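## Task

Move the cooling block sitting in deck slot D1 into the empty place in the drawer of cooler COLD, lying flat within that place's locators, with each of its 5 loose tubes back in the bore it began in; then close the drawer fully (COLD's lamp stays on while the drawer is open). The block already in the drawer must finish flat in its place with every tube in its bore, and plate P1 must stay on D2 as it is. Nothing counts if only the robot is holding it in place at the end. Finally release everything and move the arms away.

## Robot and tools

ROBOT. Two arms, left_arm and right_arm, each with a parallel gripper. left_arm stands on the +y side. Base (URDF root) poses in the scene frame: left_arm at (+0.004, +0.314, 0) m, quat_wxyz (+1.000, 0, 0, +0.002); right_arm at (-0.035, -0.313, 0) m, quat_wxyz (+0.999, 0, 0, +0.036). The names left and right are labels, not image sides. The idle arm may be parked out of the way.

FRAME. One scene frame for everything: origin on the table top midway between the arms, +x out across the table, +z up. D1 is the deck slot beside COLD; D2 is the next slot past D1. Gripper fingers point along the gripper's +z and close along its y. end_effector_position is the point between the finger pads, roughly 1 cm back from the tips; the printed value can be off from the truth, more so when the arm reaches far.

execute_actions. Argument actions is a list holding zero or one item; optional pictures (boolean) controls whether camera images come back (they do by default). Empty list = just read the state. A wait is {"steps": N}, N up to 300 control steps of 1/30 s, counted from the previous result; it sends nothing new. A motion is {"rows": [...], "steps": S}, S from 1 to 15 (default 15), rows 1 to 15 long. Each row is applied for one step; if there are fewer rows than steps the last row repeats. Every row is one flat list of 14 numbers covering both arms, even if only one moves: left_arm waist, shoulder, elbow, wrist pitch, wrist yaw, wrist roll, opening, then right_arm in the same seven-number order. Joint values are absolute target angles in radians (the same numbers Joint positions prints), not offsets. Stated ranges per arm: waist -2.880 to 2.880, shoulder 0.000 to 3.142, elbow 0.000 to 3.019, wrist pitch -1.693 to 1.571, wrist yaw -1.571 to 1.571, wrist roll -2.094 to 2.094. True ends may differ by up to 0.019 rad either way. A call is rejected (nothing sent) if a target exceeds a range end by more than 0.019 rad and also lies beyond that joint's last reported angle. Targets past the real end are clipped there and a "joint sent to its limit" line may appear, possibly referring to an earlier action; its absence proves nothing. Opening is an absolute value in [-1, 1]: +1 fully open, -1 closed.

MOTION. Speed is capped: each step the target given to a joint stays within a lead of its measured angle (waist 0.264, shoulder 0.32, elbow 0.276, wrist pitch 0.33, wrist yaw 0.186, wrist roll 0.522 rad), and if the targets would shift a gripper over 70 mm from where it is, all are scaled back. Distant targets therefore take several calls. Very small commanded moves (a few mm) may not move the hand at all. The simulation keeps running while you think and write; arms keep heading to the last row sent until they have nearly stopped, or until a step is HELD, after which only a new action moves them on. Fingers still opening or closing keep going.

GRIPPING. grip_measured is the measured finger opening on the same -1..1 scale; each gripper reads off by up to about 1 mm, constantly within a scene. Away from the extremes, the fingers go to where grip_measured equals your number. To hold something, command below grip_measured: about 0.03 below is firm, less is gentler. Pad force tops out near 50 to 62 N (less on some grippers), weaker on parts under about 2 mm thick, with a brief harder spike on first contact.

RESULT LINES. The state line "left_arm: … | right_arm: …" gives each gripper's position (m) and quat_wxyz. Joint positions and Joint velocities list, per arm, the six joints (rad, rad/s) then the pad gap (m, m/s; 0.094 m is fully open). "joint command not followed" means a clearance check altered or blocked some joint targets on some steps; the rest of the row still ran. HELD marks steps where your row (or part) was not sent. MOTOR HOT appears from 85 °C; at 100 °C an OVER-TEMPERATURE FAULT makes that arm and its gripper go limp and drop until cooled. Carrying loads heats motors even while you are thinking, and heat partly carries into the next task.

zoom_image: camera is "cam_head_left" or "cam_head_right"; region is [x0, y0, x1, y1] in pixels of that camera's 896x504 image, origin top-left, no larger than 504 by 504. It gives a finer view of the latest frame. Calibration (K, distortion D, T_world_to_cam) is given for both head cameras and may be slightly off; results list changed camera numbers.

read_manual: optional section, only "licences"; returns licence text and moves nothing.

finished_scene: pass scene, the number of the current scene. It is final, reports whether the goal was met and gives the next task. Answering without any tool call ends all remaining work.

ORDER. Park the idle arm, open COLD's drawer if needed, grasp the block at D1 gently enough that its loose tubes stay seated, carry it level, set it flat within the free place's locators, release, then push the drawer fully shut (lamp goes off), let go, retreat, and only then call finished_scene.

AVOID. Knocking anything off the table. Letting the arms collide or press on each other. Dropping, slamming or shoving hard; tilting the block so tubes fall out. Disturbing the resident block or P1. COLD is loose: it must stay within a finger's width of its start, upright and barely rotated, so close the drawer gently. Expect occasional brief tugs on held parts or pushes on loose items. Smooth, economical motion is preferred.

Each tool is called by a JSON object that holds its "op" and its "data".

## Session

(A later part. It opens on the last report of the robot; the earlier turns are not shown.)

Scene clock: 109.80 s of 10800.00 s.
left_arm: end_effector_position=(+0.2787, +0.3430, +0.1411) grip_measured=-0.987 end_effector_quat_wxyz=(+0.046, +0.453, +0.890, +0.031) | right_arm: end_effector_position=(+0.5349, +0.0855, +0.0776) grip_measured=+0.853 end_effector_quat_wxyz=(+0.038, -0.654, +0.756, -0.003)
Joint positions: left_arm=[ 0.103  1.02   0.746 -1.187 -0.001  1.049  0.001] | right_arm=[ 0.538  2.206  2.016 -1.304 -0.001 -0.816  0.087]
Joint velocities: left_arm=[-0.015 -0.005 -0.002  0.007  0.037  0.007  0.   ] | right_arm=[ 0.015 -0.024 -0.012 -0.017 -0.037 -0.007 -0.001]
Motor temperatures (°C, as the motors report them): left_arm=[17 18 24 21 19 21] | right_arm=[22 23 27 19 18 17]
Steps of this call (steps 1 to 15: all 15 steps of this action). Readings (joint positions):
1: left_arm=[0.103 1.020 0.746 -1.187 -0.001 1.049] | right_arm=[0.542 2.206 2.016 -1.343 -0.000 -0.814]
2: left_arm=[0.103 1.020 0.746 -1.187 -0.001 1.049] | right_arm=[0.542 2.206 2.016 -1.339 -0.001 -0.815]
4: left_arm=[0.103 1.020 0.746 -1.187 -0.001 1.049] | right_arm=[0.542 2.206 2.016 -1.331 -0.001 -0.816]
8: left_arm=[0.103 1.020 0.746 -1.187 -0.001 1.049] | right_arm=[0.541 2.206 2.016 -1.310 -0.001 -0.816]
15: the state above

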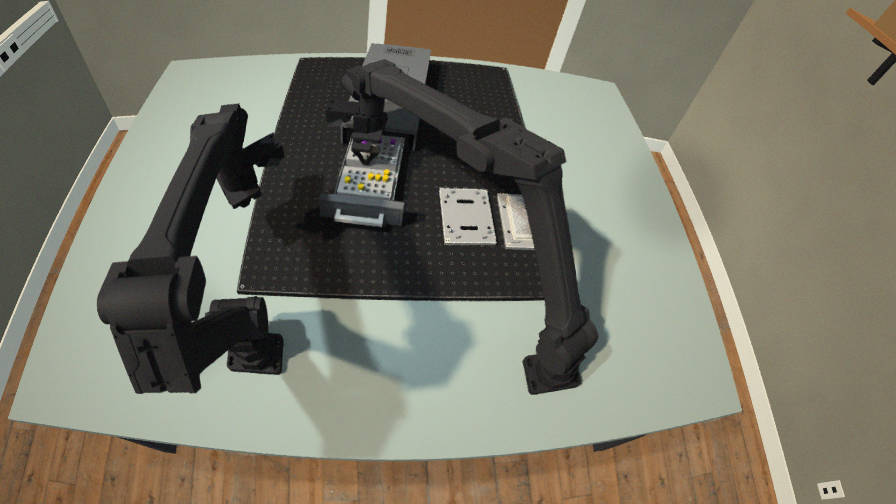

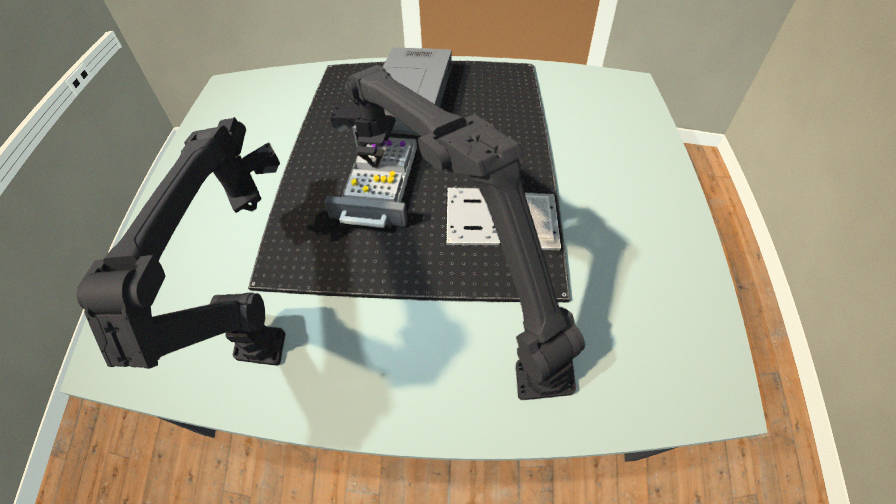

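{"op": "execute_actions", "data": {"actions": [{"rows":[[0.1,1.03,0.76,-1.2,0,1.04,-1,0.545,2.22,2.045,-1.33,0,-0.82,0.85],[0.1,1.03,0.76,-1.2,0,1.04,-1,0.55,2.22,2.045,-1.34,0,-0.82,0.85],[0.1,1.03,0.76,-1.2,0,1.04,-1,0.555,2.22,2.045,-1.35,0,-0.82,0.85],[0.1,1.03,0.76,-1.2,0,1.04,-1,0.555,2.22,2.045,-1.36,0,-0.82,0.85],[0.1,1.03,0.76,-1.2,0,1.04,-1,0.555,2.22,2.045,-1.375,0,-0.82,0.85],[0.1,1.03,0.76,-1.2,0,1.04,-1,0.555,2.22,2.045,-1.39,0,-0.82,0.85],[0.1,1.03,0.76,-1.2,0,1.04,-1,0.555,2.22,2.045,-1.41,0,-0.82,0.85],[0.1,1.03,0.76,-1.2,0,1.04,-1,0.56,2.22,2.045,-1.43,0,-0.82,0.85]]}]}}

{"op": "zoom_image", "data": {"camera": "cam_head_left", "region": [325, 120, 425, 210]}}

Scene clock: 113.23 s of 10800.00 s.
left_arm: end_effector_position=(+0.2787, +0.3430, +0.1411) grip_measured=-0.987 end_effector_quat_wxyz=(+0.046, +0.453, +0.890, +0.031) | right_arm: end_effector_position=(+0.5204, +0.0755, +0.0772) grip_measured=+0.853 end_effector_quat_wxyz=(+0.003, -0.658, +0.753, -0.001)
Joint positions: left_arm=[ 0.103  1.02   0.746 -1.187 -0.001  1.049  0.001] | right_arm=[ 0.539  2.206  2.017 -1.376  0.001 -0.826  0.087]
Joint velocities: left_arm=[ 0.005 -0.005 -0.017  0.007 -0.081  0.037 -0.   ] | right_arm=[-0.005  0.005  0.002  0.007  0.051  0.051 -0.001]
Motor temperatures (°C, as the motors report them): left_arm=[17 18 24 21 19 21] | right_arm=[22 23 27 19 18 17]
Steps of this call (steps 1 to 15: the robot went on to your last target; steps 16 to 88: nothing new was sent; steps 89 to 103: all 15 steps of this action). Readings (joint positions):
89: left_arm=[0.103 1.020 0.746 -1.187 -0.001 1.049] | right_arm=[0.538 2.206 2.016 -1.307 -0.001 -0.816]
90: left_arm=[0.103 1.020 0.746 -1.187 -0.001 1.049] | right_arm=[0.538 2.206 2.016 -1.310 -0.001 -0.817]
92: left_arm=[0.103 1.020 0.746 -1.187 -0.001 1.049] | right_arm=[0.538 2.206 2.016 -1.321 -0.001 -0.818]
96: left_arm=[0.103 1.020 0.746 -1.187 -0.001 1.049] | right_arm=[0.539 2.206 2.016 -1.367 -0.001 -0.819]
103: the state above

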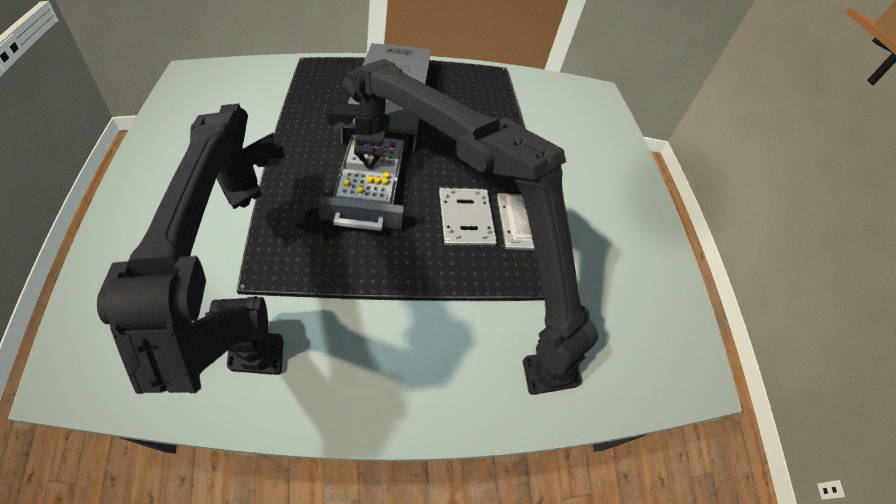

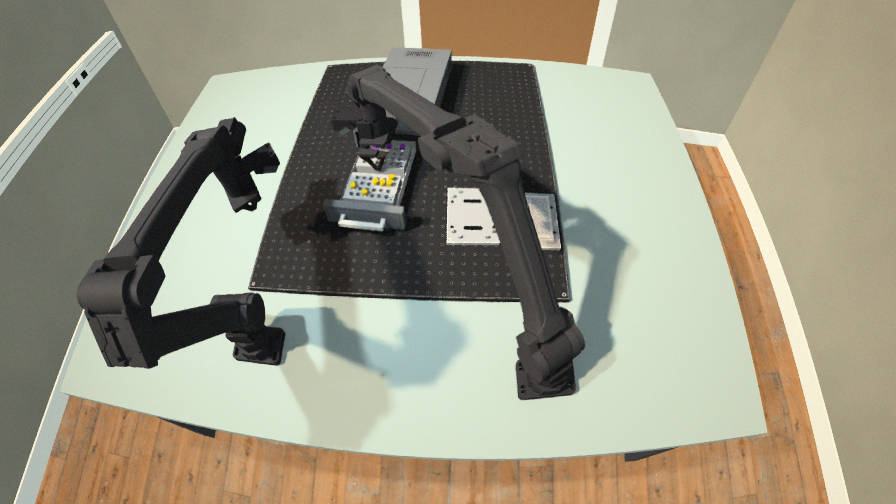

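Region (325, 120, 425, 210) of cam_head_left's 896x504 image, scaled by 5.040, with more detail than that image has; it fills the top 454 rows of this view, and the rest is white.

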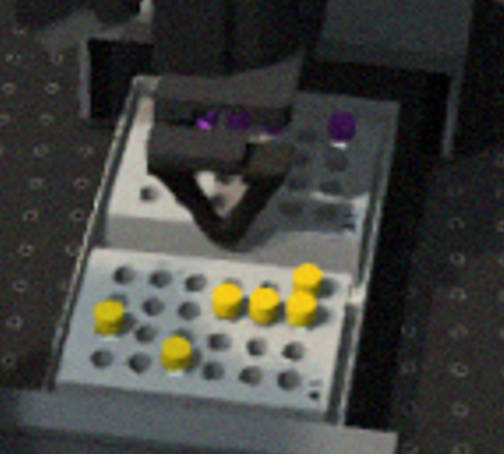

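{"op": "execute_actions", "data": {"actions": [{"rows":[[0.07,1.03,0.76,-1.2,0,1,-1,0.54,2.2,2.045,-1.37,0,-0.82,1],[0.03,1.03,0.76,-1.2,0,1,-1,0.54,2.19,2.045,-1.37,0,-0.82,1],[-0.02,1.03,0.76,-1.2,0,1,-1,0.54,2.175,2.045,-1.37,0,-0.82,1],[-0.08,1.03,0.76,-1.2,0,1,-1,0.54,2.16,2.045,-1.37,0,-0.82,1],[-0.14,1.03,0.76,-1.2,0,1,-1,0.54,2.14,2.045,-1.37,0,-0.82,1],[-0.2,1.03,0.76,-1.2,0,1,-1,0.54,2.12,2.045,-1.37,0,-0.82,1],[-0.26,1.03,0.76,-1.2,0,1,-1,0.54,2.1,2.045,-1.37,0,-0.82,1],[-0.32,1.03,0.76,-1.2,0,1,-1,0.54,2.08,2.045,-1.37,0,-0.82,1],[-0.38,1.03,0.76,-1.2,0,1,-1,0.54,2.06,2.045,-1.37,0,-0.82,1],[-0.44,1.03,0.76,-1.2,0,1,-1,0.54,2.04,2.045,-1.37,0,-0.82,1],[-0.5,1.03,0.76,-1.2,0,1,-1,0.54,2.02,2.045,-1.37,0,-0.82,1],[-0.56,1.03,0.76,-1.2,0,1,-1,0.54,2,2.045,-1.37,0,-0.82,1],[-0.62,1.03,0.76,-1.2,0,1,-1,0.54,1.98,2.045,-1.37,0,-0.82,1],[-0.67,1.03,0.76,-1.2,0,1,-1,0.54,1.96,2.045,-1.37,0,-0.82,1],[-0.72,1.03,0.76,-1.2,0,1,-1,0.54,1.94,2.045,-1.37,0,-0.82,1]]}], "pictures": false}}

{"op": "execute_actions", "data": {"actions": [{"rows":[[-0.72,1.06,0.73,-1.15,0,1,-1,0.5,1.9,2,-1.37,0,-0.82,1],[-0.72,1.08,0.72,-1.11,0,1,-1,0.46,1.86,1.95,-1.37,0,-0.82,1],[-0.72,1.1,0.71,-1.07,0,1,-1,0.42,1.82,1.9,-1.37,0,-0.82,1],[-0.72,1.12,0.7,-1.03,0,1,-1,0.38,1.78,1.85,-1.37,0,-0.82,1],[-0.72,1.14,0.69,-0.99,0,1,-1,0.34,1.74,1.8,-1.37,0,-0.82,1],[-0.72,1.16,0.68,-0.95,0,1,-1,0.3,1.7,1.75,-1.37,0,-0.82,1],[-0.72,1.18,0.67,-0.91,0,1,-1,0.26,1.66,1.7,-1.37,0,-0.82,1],[-0.72,1.2,0.66,-0.87,0,1,-1,0.22,1.62,1.65,-1.37,0,-0.82,1],[-0.72,1.22,0.65,-0.83,0,1,-1,0.18,1.58,1.6,-1.37,0,-0.82,1],[-0.72,1.24,0.635,-0.79,0,1,-1,0.14,1.54,1.55,-1.37,0,-0.82,1],[-0.72,1.255,0.62,-0.76,0,1,-1,0.1,1.5,1.5,-1.37,0,-0.82,1]]}], "pictures": false}}

{"op": "execute_actions", "data": {"actions": [{"steps":10}]}}

{"op": "zoom_image", "data": {"camera": "cam_head_right", "region": [335, 120, 435, 210]}}

Scene clock: 118.77 s of 10800.00 s.
left_arm: end_effector_position=(+0.2260, +0.1494, +0.1411) grip_measured=-0.987 end_effector_quat_wxyz=(+0.054, +0.733, +0.678, +0.010) | right_arm: end_effector_position=(+0.5214, +0.0762, +0.1710) grip_measured=+1.000 end_effector_quat_wxyz=(+0.074, -0.657, +0.751, -0.009)
Joint positions: left_arm=[-0.638  1.02   0.746 -1.187  0.     1.013  0.001] | right_arm=[ 0.539  2.064  2.017 -1.375  0.001 -0.826  0.094]
Joint velocities: left_arm=[-1.568  0.024 -0.012  0.007 -0.037 -0.007 -0.   ] | right_arm=[-0.005 -0.63  -0.017 -0.007 -0.037 -0.095  0.   ]
Motor temperatures (°C, as the motors report them): left_arm=[17 18 25 21 19 21] | right_arm=[22 23 27 19 18 17]
Steps of this call (steps 1 to 15: the robot went on to your last target; steps 16 to 90: nothing new was sent; then 2.03 s passed at rest; steps 91 to 105: all 15 steps of this action). Readings (joint positions):
91: left_arm=[0.101 1.020 0.746 -1.187 -0.001 1.043] | right_arm=[0.539 2.206 2.017 -1.375 0.001 -0.826]
92: left_arm=[0.091 1.020 0.746 -1.187 -0.002 1.036] | right_arm=[0.539 2.206 2.017 -1.375 0.001 -0.826]
94: left_arm=[0.034 1.020 0.746 -1.187 -0.003 1.027] | right_arm=[0.539 2.206 2.017 -1.375 0.001 -0.826]
98: left_arm=[-0.206 1.020 0.746 -1.187 -0.002 1.017] | right_arm=[0.539 2.183 2.017 -1.375 0.001 -0.826]
105: the state above

Scene clock: 119.27 s of 10800.00 s.
left_arm: end_effector_position=(+0.2395, +0.1047, +0.0420) grip_measured=-0.987 end_effector_quat_wxyz=(+0.074, +0.761, +0.645, +0.010) | right_arm: end_effector_position=(+0.4675, -0.1448, +0.2669) grip_measured=+1.000 end_effector_quat_wxyz=(+0.097, -0.541, +0.835, -0.025)
Joint positions: left_arm=[-0.727  1.261  0.625 -0.786  0.002  1.012  0.001] | right_arm=[ 0.251  1.595  1.596 -1.371 -0.    -0.826  0.094]
Joint velocities: left_arm=[-0.005  0.044 -0.134  0.071  0.066 -0.007 -0.001] | right_arm=[-1.158 -0.708 -0.891  0.002 -0.037 -0.022  0.   ]
Motor temperatures (°C, as the motors report them): left_arm=[17 18 25 21 19 21] | right_arm=[22 23 27 19 18 17]
Steps of this call (steps 1 to 15: all 15 steps of this action). Readings (joint positions):
1: left_arm=[-0.686 1.022 0.746 -1.183 0.002 1.013] | right_arm=[0.539 2.040 2.014 -1.375 0.001 -0.826]
2: left_arm=[-0.719 1.027 0.745 -1.169 0.003 1.013] | right_arm=[0.537 2.013 2.003 -1.374 0.001 -0.826]
4: left_arm=[-0.741 1.048 0.736 -1.111 0.004 1.013] | right_arm=[0.528 1.946 1.959 -1.373 0.000 -0.826]
8: left_arm=[-0.730 1.137 0.697 -0.958 0.002 1.012] | right_arm=[0.469 1.809 1.845 -1.373 -0.000 -0.826]
15: the state above

Scene clock: 119.60 s of 10800.00 s.
left_arm: end_effector_position=(+0.2402, +0.1040, +0.0414) grip_measured=-0.987 end_effector_quat_wxyz=(+0.077, +0.761, +0.645, +0.010) | right_arm: end_effector_position=(+0.4533, -0.2456, +0.2678) grip_measured=+1.000 end_effector_quat_wxyz=(+0.089, -0.461, +0.882, -0.033)
Joint positions: left_arm=[-0.727  1.261  0.623 -0.776  0.002  1.012  0.001] | right_arm=[ 0.067  1.504  1.495 -1.371  0.003 -0.825  0.094]
Joint velocities: left_arm=[-0.005 -0.005 -0.017  0.002 -0.037 -0.051  0.   ] | right_arm=[ 0.161 -0.005 -0.002  0.002 -0.022 -0.066  0.   ]
Motor temperatures (°C, as the motors report them): left_arm=[17 18 24 21 19 21] | right_arm=[22 23 27 19 18 17]
Steps of this call (steps 1 to 10: the robot went on to your last target). Readings (joint positions):
1: left_arm=[-0.727 1.261 0.623 -0.784 0.002 1.012] | right_arm=[0.211 1.571 1.565 -1.371 -0.000 -0.826]
2: left_arm=[-0.727 1.261 0.623 -0.783 0.002 1.012] | right_arm=[0.170 1.548 1.536 -1.371 -0.000 -0.826]
4: left_arm=[-0.727 1.261 0.623 -0.778 0.002 1.012] | right_arm=[0.098 1.517 1.501 -1.371 0.003 -0.826]
8: left_arm=[-0.727 1.261 0.623 -0.776 0.002 1.012] | right_arm=[0.056 1.504 1.495 -1.371 0.004 -0.825]
10: the state above

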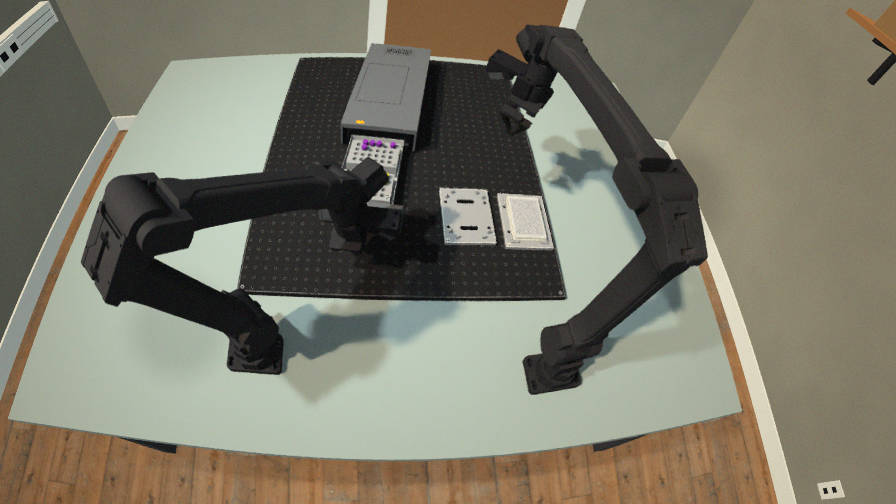

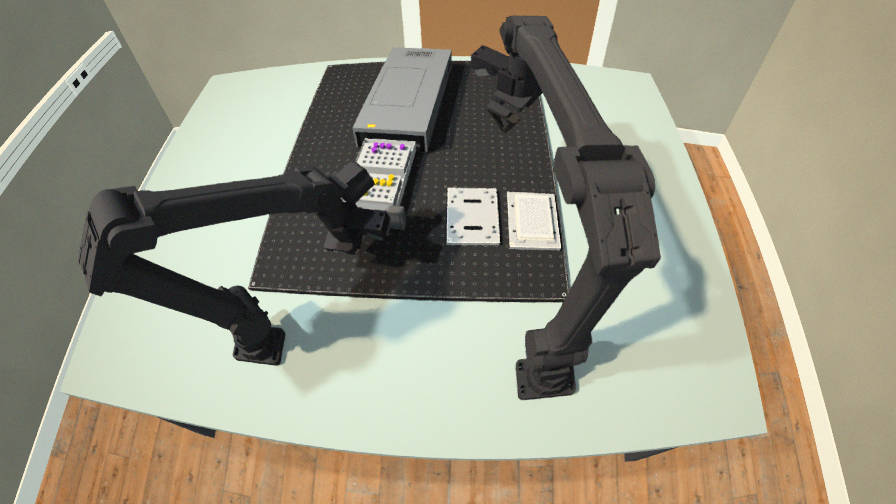

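Region (335, 120, 435, 210) of cam_head_right's 896x504 image, scaled by 5.040, with more detail than that image has; it fills the top 454 rows of this view, and the rest is white.

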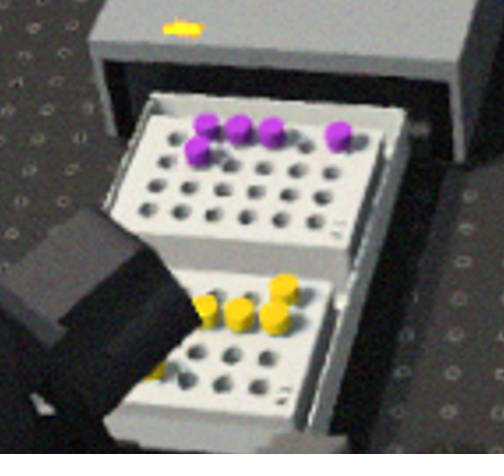

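{"op": "execute_actions", "data": {"actions": [{"rows":[[-0.71,1.275,0.68,-0.76,0,1.02,-1,0.1,1.5,1.5,-1.37,0,-0.82,1],[-0.7,1.285,0.695,-0.76,0,1.03,-1,0.1,1.5,1.5,-1.37,0,-0.82,1],[-0.69,1.3,0.71,-0.76,0,1.04,-1,0.1,1.5,1.5,-1.37,0,-0.82,1],[-0.68,1.315,0.725,-0.76,0,1.05,-1,0.1,1.5,1.5,-1.37,0,-0.82,1],[-0.67,1.33,0.74,-0.76,0,1.06,-1,0.1,1.5,1.5,-1.37,0,-0.82,1],[-0.66,1.345,0.755,-0.76,0,1.07,-1,0.1,1.5,1.5,-1.37,0,-0.82,1],[-0.65,1.36,0.77,-0.76,0,1.08,-1,0.1,1.5,1.5,-1.37,0,-0.82,1],[-0.64,1.375,0.785,-0.76,0,1.09,-1,0.1,1.5,1.5,-1.37,0,-0.82,1],[-0.63,1.39,0.8,-0.76,0,1.1,-1,0.1,1.5,1.5,-1.37,0,-0.82,1],[-0.62,1.405,0.815,-0.76,0,1.11,-1,0.1,1.5,1.5,-1.37,0,-0.82,1],[-0.61,1.42,0.83,-0.76,0,1.12,-1,0.1,1.5,1.5,-1.37,0,-0.82,1],[-0.6,1.435,0.845,-0.76,0,1.13,-1,0.1,1.5,1.5,-1.37,0,-0.82,1],[-0.59,1.45,0.86,-0.76,0,1.14,-1,0.1,1.5,1.5,-1.37,0,-0.82,1],[-0.58,1.465,0.876,-0.76,0,1.15,-1,0.1,1.5,1.5,-1.37,0,-0.82,1],[-0.57,1.48,0.893,-0.76,0,1.16,-1,0.1,1.5,1.5,-1.37,0,-0.82,1]]}], "pictures": false}}

{"op": "execute_actions", "data": {"actions": [{"rows":[[-0.562,1.495,0.91,-0.76,0,1.16,-1,0.1,1.5,1.5,-1.37,0,-0.82,1],[-0.555,1.51,0.928,-0.76,0,1.17,-1,0.1,1.5,1.5,-1.37,0,-0.82,1],[-0.548,1.525,0.946,-0.76,0,1.17,-1,0.1,1.5,1.5,-1.37,0,-0.82,1],[-0.541,1.54,0.964,-0.76,0,1.18,-1,0.1,1.5,1.5,-1.37,0,-0.82,1],[-0.534,1.555,0.982,-0.76,0,1.19,-1,0.1,1.5,1.5,-1.37,0,-0.82,1],[-0.528,1.57,1,-0.76,0,1.19,-1,0.1,1.5,1.5,-1.37,0,-0.82,1],[-0.522,1.585,1.018,-0.76,0,1.2,-1,0.1,1.5,1.5,-1.37,0,-0.82,1],[-0.516,1.6,1.036,-0.76,0,1.21,-1,0.1,1.5,1.5,-1.37,0,-0.82,1],[-0.51,1.615,1.054,-0.76,0,1.21,-1,0.1,1.5,1.5,-1.37,0,-0.82,1],[-0.504,1.63,1.072,-0.76,0,1.22,-1,0.1,1.5,1.5,-1.37,0,-0.82,1],[-0.498,1.645,1.09,-0.76,0,1.23,-1,0.1,1.5,1.5,-1.37,0,-0.82,1],[-0.492,1.66,1.108,-0.76,0,1.23,-1,0.1,1.5,1.5,-1.37,0,-0.82,1],[-0.487,1.672,1.122,-0.76,0,1.24,-1,0.1,1.5,1.5,-1.37,0,-0.82,1],[-0.482,1.684,1.137,-0.76,0,1.24,-1,0.1,1.5,1.5,-1.37,0,-0.82,1],[-0.478,1.694,1.15,-0.76,0,1.25,-1,0.1,1.5,1.5,-1.37,0,-0.82,1]]}]}}

Scene clock: 127.50 s of 10800.00 s.
left_arm: end_effector_position=(+0.3176, +0.0971, +0.0448) grip_measured=-0.989 end_effector_quat_wxyz=(+0.074, +0.752, +0.655, +0.016) | right_arm: end_effector_position=(+0.4515, -0.2337, +0.2678) grip_measured=+1.000 end_effector_quat_wxyz=(+0.089, -0.472, +0.876, -0.032)
Joint positions: left_arm=[-0.603  1.433  0.796 -0.782  0.007  1.107  0.001] | right_arm=[ 0.091  1.504  1.495 -1.371  0.002 -0.825  0.094]
Joint velocities: left_arm=[ 0.269  0.464  0.462 -0.002 -0.022  0.271 -0.001] | right_arm=[-0.005 -0.005 -0.012  0.012  0.051  0.066  0.   ]
Motor temperatures (°C, as the motors report them): left_arm=[17 18 24 21 19 21] | right_arm=[22 22 26 19 18 17]
Steps of this call (steps 1 to 30: the robot went on to your last target; steps 31 to 90: nothing new was sent; then 4.40 s passed at rest; steps 91 to 105: all 15 steps of this action). Readings (joint positions):
91: left_arm=[-0.726 1.261 0.623 -0.776 0.002 1.012] | right_arm=[0.091 1.504 1.495 -1.371 0.002 -0.825]
92: left_arm=[-0.723 1.261 0.624 -0.776 0.002 1.013] | right_arm=[0.091 1.504 1.495 -1.371 0.002 -0.825]
94: left_arm=[-0.710 1.269 0.635 -0.776 0.002 1.020] | right_arm=[0.091 1.504 1.495 -1.371 0.002 -0.825]
98: left_arm=[-0.667 1.322 0.699 -0.776 0.002 1.047] | right_arm=[0.091 1.504 1.495 -1.371 0.002 -0.825]
105: the state above

Scene clock: 128.00 s of 10800.00 s.
left_arm: end_effector_position=(+0.4357, +0.0819, +0.0525) grip_measured=-0.989 end_effector_quat_wxyz=(+0.099, +0.748, +0.655, +0.036) | right_arm: end_effector_position=(+0.4515, -0.2337, +0.2678) grip_measured=+1.000 end_effector_quat_wxyz=(+0.089, -0.472, +0.876, -0.032)
Joint positions: left_arm=[-0.494  1.65   1.069 -0.779  0.002  1.212  0.001] | right_arm=[ 0.091  1.504  1.495 -1.371  0.002 -0.825  0.094]
Joint velocities: left_arm=[0.132 0.357 0.481 0.037 0.022 0.139 0.001] | right_arm=[-0.024 -0.005 -0.012 -0.022 -0.051 -0.154  0.   ]
Motor temperatures (°C, as the motors report them): left_arm=[17 18 24 21 19 21] | right_arm=[22 22 26 19 18 17]
Steps of this call (steps 1 to 15: all 15 steps of this action). Readings (joint positions):
1: left_arm=[-0.594 1.449 0.813 -0.782 0.007 1.115] | right_arm=[0.091 1.504 1.495 -1.371 0.002 -0.825]
2: left_arm=[-0.584 1.465 0.830 -0.782 0.006 1.123] | right_arm=[0.091 1.504 1.495 -1.371 0.002 -0.825]
4: left_arm=[-0.566 1.496 0.867 -0.782 0.005 1.137] | right_arm=[0.091 1.504 1.495 -1.371 0.002 -0.825]
8: left_arm=[-0.535 1.554 0.942 -0.782 0.003 1.166] | right_arm=[0.091 1.504 1.495 -1.371 0.002 -0.825]
15: the state above

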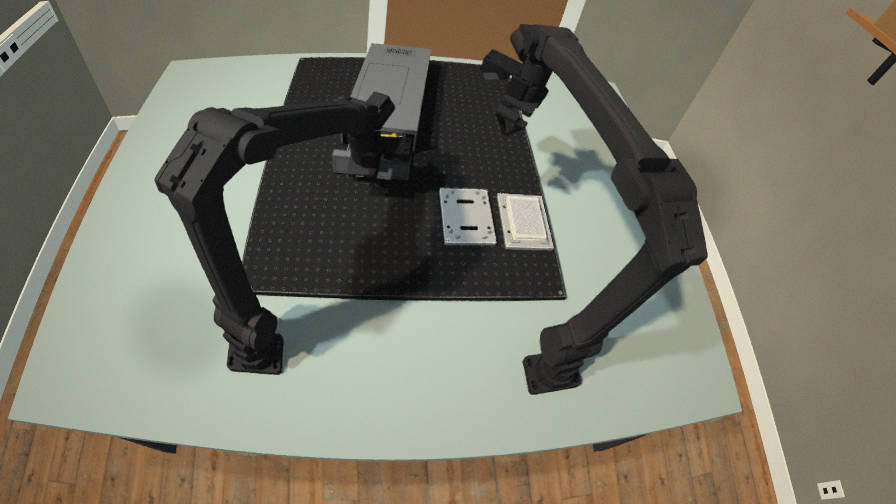

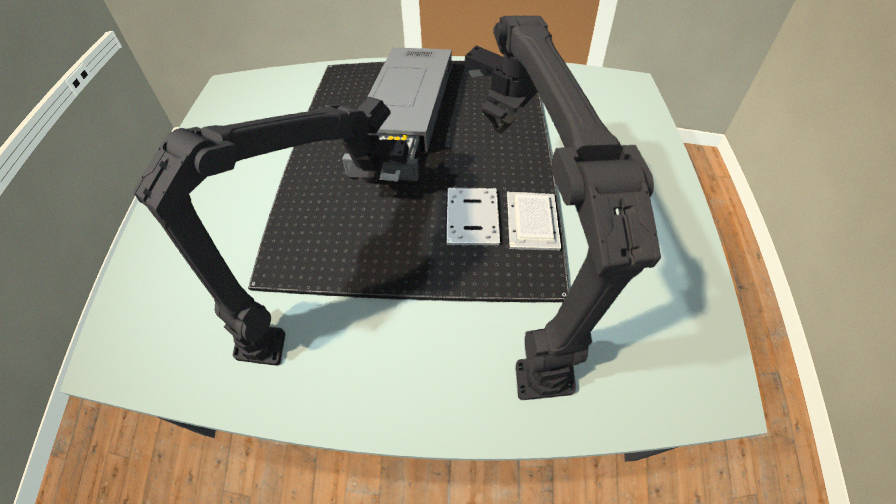

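{"op": "execute_actions", "data": {"actions": [{"rows":[[-0.475,1.71,1.162,-0.76,0,1.25,-1,0.1,1.5,1.5,-1.37,0,-0.82,1],[-0.472,1.72,1.174,-0.76,0,1.25,-1,0.1,1.5,1.5,-1.37,0,-0.82,1],[-0.469,1.73,1.186,-0.76,0,1.26,-1,0.1,1.5,1.5,-1.37,0,-0.82,1],[-0.466,1.74,1.198,-0.76,0,1.26,-1,0.1,1.5,1.5,-1.37,0,-0.82,1],[-0.463,1.75,1.21,-0.76,0,1.26,-1,0.1,1.5,1.5,-1.37,0,-0.82,1],[-0.46,1.76,1.222,-0.76,0,1.27,-1,0.1,1.5,1.5,-1.37,0,-0.82,1],[-0.457,1.77,1.234,-0.76,0,1.27,-1,0.1,1.5,1.5,-1.37,0,-0.82,1],[-0.454,1.78,1.246,-0.76,0,1.27,-1,0.1,1.5,1.5,-1.37,0,-0.82,1],[-0.451,1.79,1.258,-0.76,0,1.28,-1,0.1,1.5,1.5,-1.37,0,-0.82,1],[-0.448,1.798,1.27,-0.76,0,1.28,-1,0.1,1.5,1.5,-1.37,0,-0.82,1],[-0.445,1.806,1.281,-0.76,0,1.28,-1,0.1,1.5,1.5,-1.37,0,-0.82,1],[-0.443,1.813,1.291,-0.76,0,1.28,-1,0.1,1.5,1.5,-1.37,0,-0.82,1],[-0.441,1.82,1.301,-0.76,0,1.28,-1,0.1,1.5,1.5,-1.37,0,-0.82,1],[-0.439,1.825,1.309,-0.76,0,1.28,-1,0.1,1.5,1.5,-1.37,0,-0.82,1],[-0.437,1.83,1.317,-0.76,0,1.28,-1,0.1,1.5,1.5,-1.37,0,-0.82,1]]}], "pictures": false}}

{"op": "execute_actions", "data": {"actions": [{"rows":[[-0.437,1.83,1.317,-0.76,0,1.28,-1,0.1,1.5,1.5,-1.37,0,-0.82,1],[-0.437,1.83,1.317,-0.76,0,1.28,-1,0.1,1.5,1.5,-1.37,0,-0.82,1],[-0.437,1.83,1.317,-0.75,0,1.28,-1,0.1,1.5,1.5,-1.37,0,-0.82,1],[-0.437,1.83,1.317,-0.74,0,1.28,-1,0.1,1.5,1.5,-1.37,0,-0.82,1],[-0.437,1.83,1.317,-0.73,0,1.28,-1,0.1,1.5,1.5,-1.37,0,-0.82,1],[-0.437,1.83,1.317,-0.71,0,1.28,-1,0.1,1.5,1.5,-1.37,0,-0.82,1]]}], "pictures": false}}

{"op": "execute_actions", "data": {"actions": [{"rows":[[-0.437,1.79,1.25,-0.8,0,1.28,-1,0.1,1.5,1.5,-1.37,0,-0.82,1],[-0.43,1.76,1.22,-0.82,0,1.28,-1,0.1,1.5,1.5,-1.37,0,-0.82,1],[-0.42,1.73,1.19,-0.84,0,1.28,-1,0.1,1.5,1.5,-1.37,0,-0.82,1],[-0.4,1.69,1.16,-0.86,0,1.28,-1,0.1,1.5,1.5,-1.37,0,-0.82,1],[-0.37,1.65,1.13,-0.88,0,1.28,-1,0.1,1.5,1.5,-1.37,0,-0.82,1],[-0.34,1.61,1.1,-0.9,0,1.28,-1,0.1,1.5,1.5,-1.37,0,-0.82,1],[-0.31,1.57,1.07,-0.9,0,1.28,-1,0.1,1.5,1.5,-1.37,0,-0.82,1],[-0.28,1.53,1.04,-0.9,0,1.28,-1,0.1,1.5,1.5,-1.37,0,-0.82,1],[-0.25,1.49,1.01,-0.9,0,1.28,-1,0.1,1.5,1.5,-1.37,0,-0.82,1],[-0.2,1.45,0.98,-0.9,0,1.28,-1,0.1,1.5,1.5,-1.37,0,-0.82,1],[-0.1,1.4,0.95,-0.9,0,1.28,-1,0.1,1.5,1.5,-1.37,0,-0.82,1]]}]}}

{"op": "zoom_image", "data": {"camera": "cam_head_right", "region": [340, 90, 460, 170]}}

Scene clock: 135.57 s of 10800.00 s.
left_arm: end_effector_position=(+0.5068, +0.0731, +0.0472) grip_measured=-0.989 end_effector_quat_wxyz=(+0.114, +0.748, +0.652, +0.048) | right_arm: end_effector_position=(+0.4515, -0.2337, +0.2678) grip_measured=+1.000 end_effector_quat_wxyz=(+0.089, -0.472, +0.876, -0.032)
Joint positions: left_arm=[-0.447  1.792  1.243 -0.773  0.004  1.264  0.001] | right_arm=[ 0.091  1.504  1.495 -1.371  0.002 -0.825  0.094]
Joint velocities: left_arm=[ 0.034  0.073  0.129 -0.002 -0.007  0.066  0.001] | right_arm=[-0.024 -0.005 -0.002 -0.007 -0.066 -0.022  0.   ]
Motor temperatures (°C, as the motors report them): left_arm=[17 18 25 21 19 21] | right_arm=[22 22 26 19 18 17]
Steps of this call (steps 1 to 30: the robot went on to your last target; steps 31 to 90: nothing new was sent; then 4.07 s passed at rest; steps 91 to 105: all 15 steps of this action). Readings (joint positions):
91: left_arm=[-0.480 1.674 1.102 -0.772 0.001 1.238] | right_arm=[0.091 1.504 1.495 -1.371 0.002 -0.825]
92: left_arm=[-0.480 1.676 1.103 -0.772 0.001 1.238] | right_arm=[0.091 1.504 1.495 -1.371 0.002 -0.825]
94: left_arm=[-0.479 1.686 1.116 -0.772 0.001 1.242] | right_arm=[0.091 1.504 1.495 -1.371 0.002 -0.825]
98: left_arm=[-0.471 1.729 1.168 -0.772 0.001 1.250] | right_arm=[0.091 1.504 1.495 -1.371 0.002 -0.825]
105: the state above

Scene clock: 136.07 s of 10800.00 s.
left_arm: end_effector_position=(+0.5223, +0.0685, +0.0501) grip_measured=-0.989 end_effector_quat_wxyz=(+0.136, +0.746, +0.650, +0.058) | right_arm: end_effector_position=(+0.4515, -0.2337, +0.2678) grip_measured=+1.000 end_effector_quat_wxyz=(+0.089, -0.472, +0.876, -0.032)
Joint positions: left_arm=[-0.444  1.803  1.258 -0.729  0.002  1.268  0.001] | right_arm=[ 0.091  1.504  1.495 -1.371  0.002 -0.825  0.094]
Joint velocities: left_arm=[ 0.005  0.015 -0.012  0.002  0.022 -0.037  0.001] | right_arm=[-0.005 -0.005 -0.007 -0.002 -0.037 -0.007  0.   ]
Motor temperatures (°C, as the motors report them): left_arm=[17 18 25 21 19 21] | right_arm=[22 22 26 19 18 17]
Steps of this call (steps 1 to 15: all 15 steps of this action). Readings (joint positions):
1: left_arm=[-0.446 1.797 1.247 -0.773 0.003 1.265] | right_arm=[0.091 1.504 1.495 -1.371 0.002 -0.825]
2: left_arm=[-0.445 1.800 1.251 -0.773 0.003 1.265] | right_arm=[0.091 1.504 1.495 -1.371 0.002 -0.825]
4: left_arm=[-0.444 1.802 1.254 -0.768 0.002 1.266] | right_arm=[0.091 1.504 1.495 -1.371 0.002 -0.825]
8: left_arm=[-0.444 1.803 1.255 -0.744 0.002 1.267] | right_arm=[0.091 1.504 1.495 -1.371 0.002 -0.825]
15: the state above

Scene clock: 136.57 s of 10800.00 s.
left_arm: end_effector_position=(+0.4351, +0.2713, +0.1098) grip_measured=-0.989 end_effector_quat_wxyz=(+0.097, +0.627, +0.770, +0.066) | right_arm: end_effector_position=(+0.4515, -0.2337, +0.2678) grip_measured=+1.000 end_effector_quat_wxyz=(+0.089, -0.472, +0.876, -0.032)
Joint positions: left_arm=[-0.101  1.42   0.971 -0.887 -0.003  1.268  0.001] | right_arm=[ 0.091  1.504  1.495 -1.371  0.002 -0.825  0.094]
Joint velocities: left_arm=[ 0.982 -0.747 -0.12  -0.056 -0.139 -0.007  0.   ] | right_arm=[-0.015 -0.024 -0.002  0.007 -0.007  0.022  0.   ]
Motor temperatures (°C, as the motors report them): left_arm=[17 18 25 21 19 21] | right_arm=[22 22 26 19 18 17]
Steps of this call (steps 1 to 15: all 15 steps of this action). Readings (joint positions):
1: left_arm=[-0.444 1.803 1.258 -0.741 0.002 1.268] | right_arm=[0.091 1.504 1.495 -1.371 0.002 -0.825]
2: left_arm=[-0.443 1.800 1.255 -0.760 0.002 1.268] | right_arm=[0.091 1.504 1.495 -1.371 0.002 -0.825]
4: left_arm=[-0.439 1.780 1.225 -0.799 0.002 1.268] | right_arm=[0.091 1.504 1.495 -1.371 0.002 -0.825]
8: left_arm=[-0.378 1.669 1.099 -0.869 0.002 1.268] | right_arm=[0.091 1.504 1.495 -1.371 0.002 -0.825]
15: the state above

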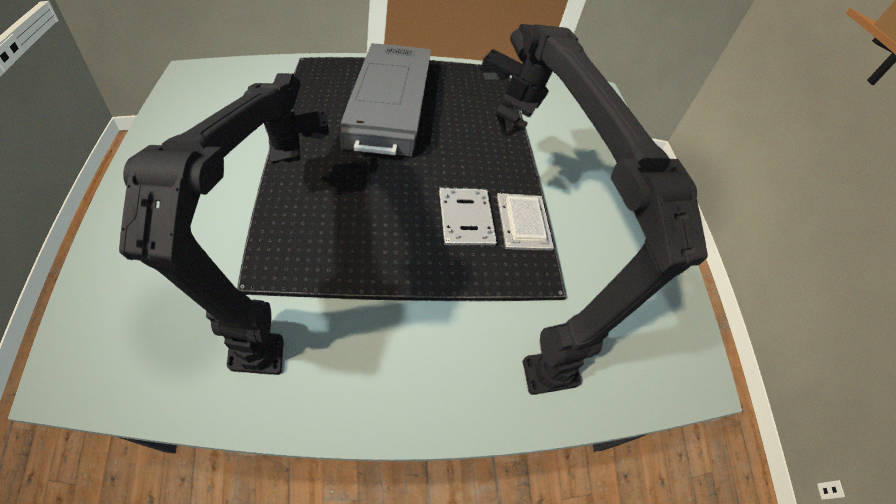

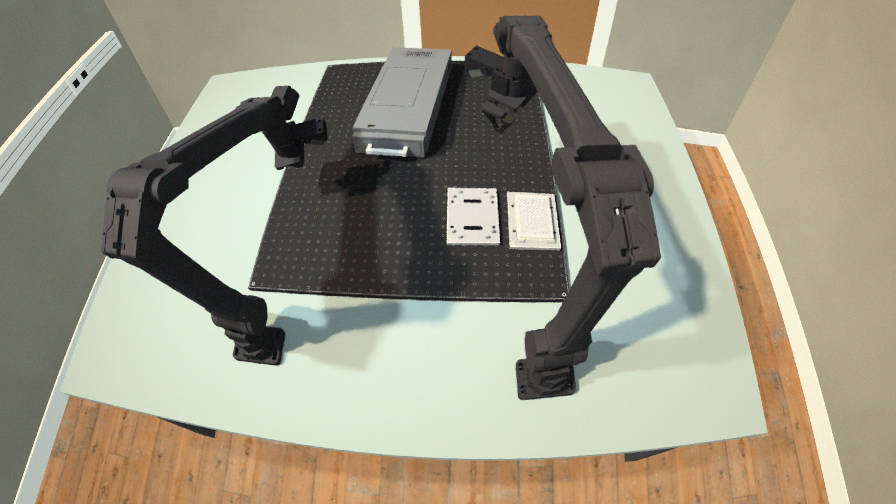

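Region (340, 90, 460, 170) of cam_head_right's 896x504 image, scaled by 4.200, with more detail than that image has.

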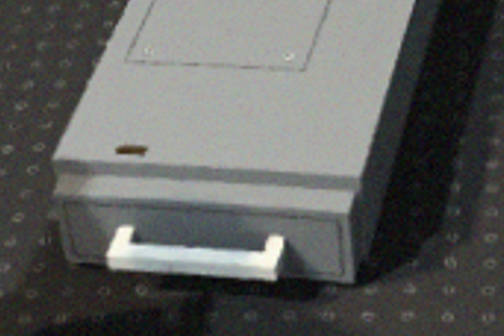

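{"op": "finished_scene", "data": {"scene": 1}}

The scene is finished: the task was done.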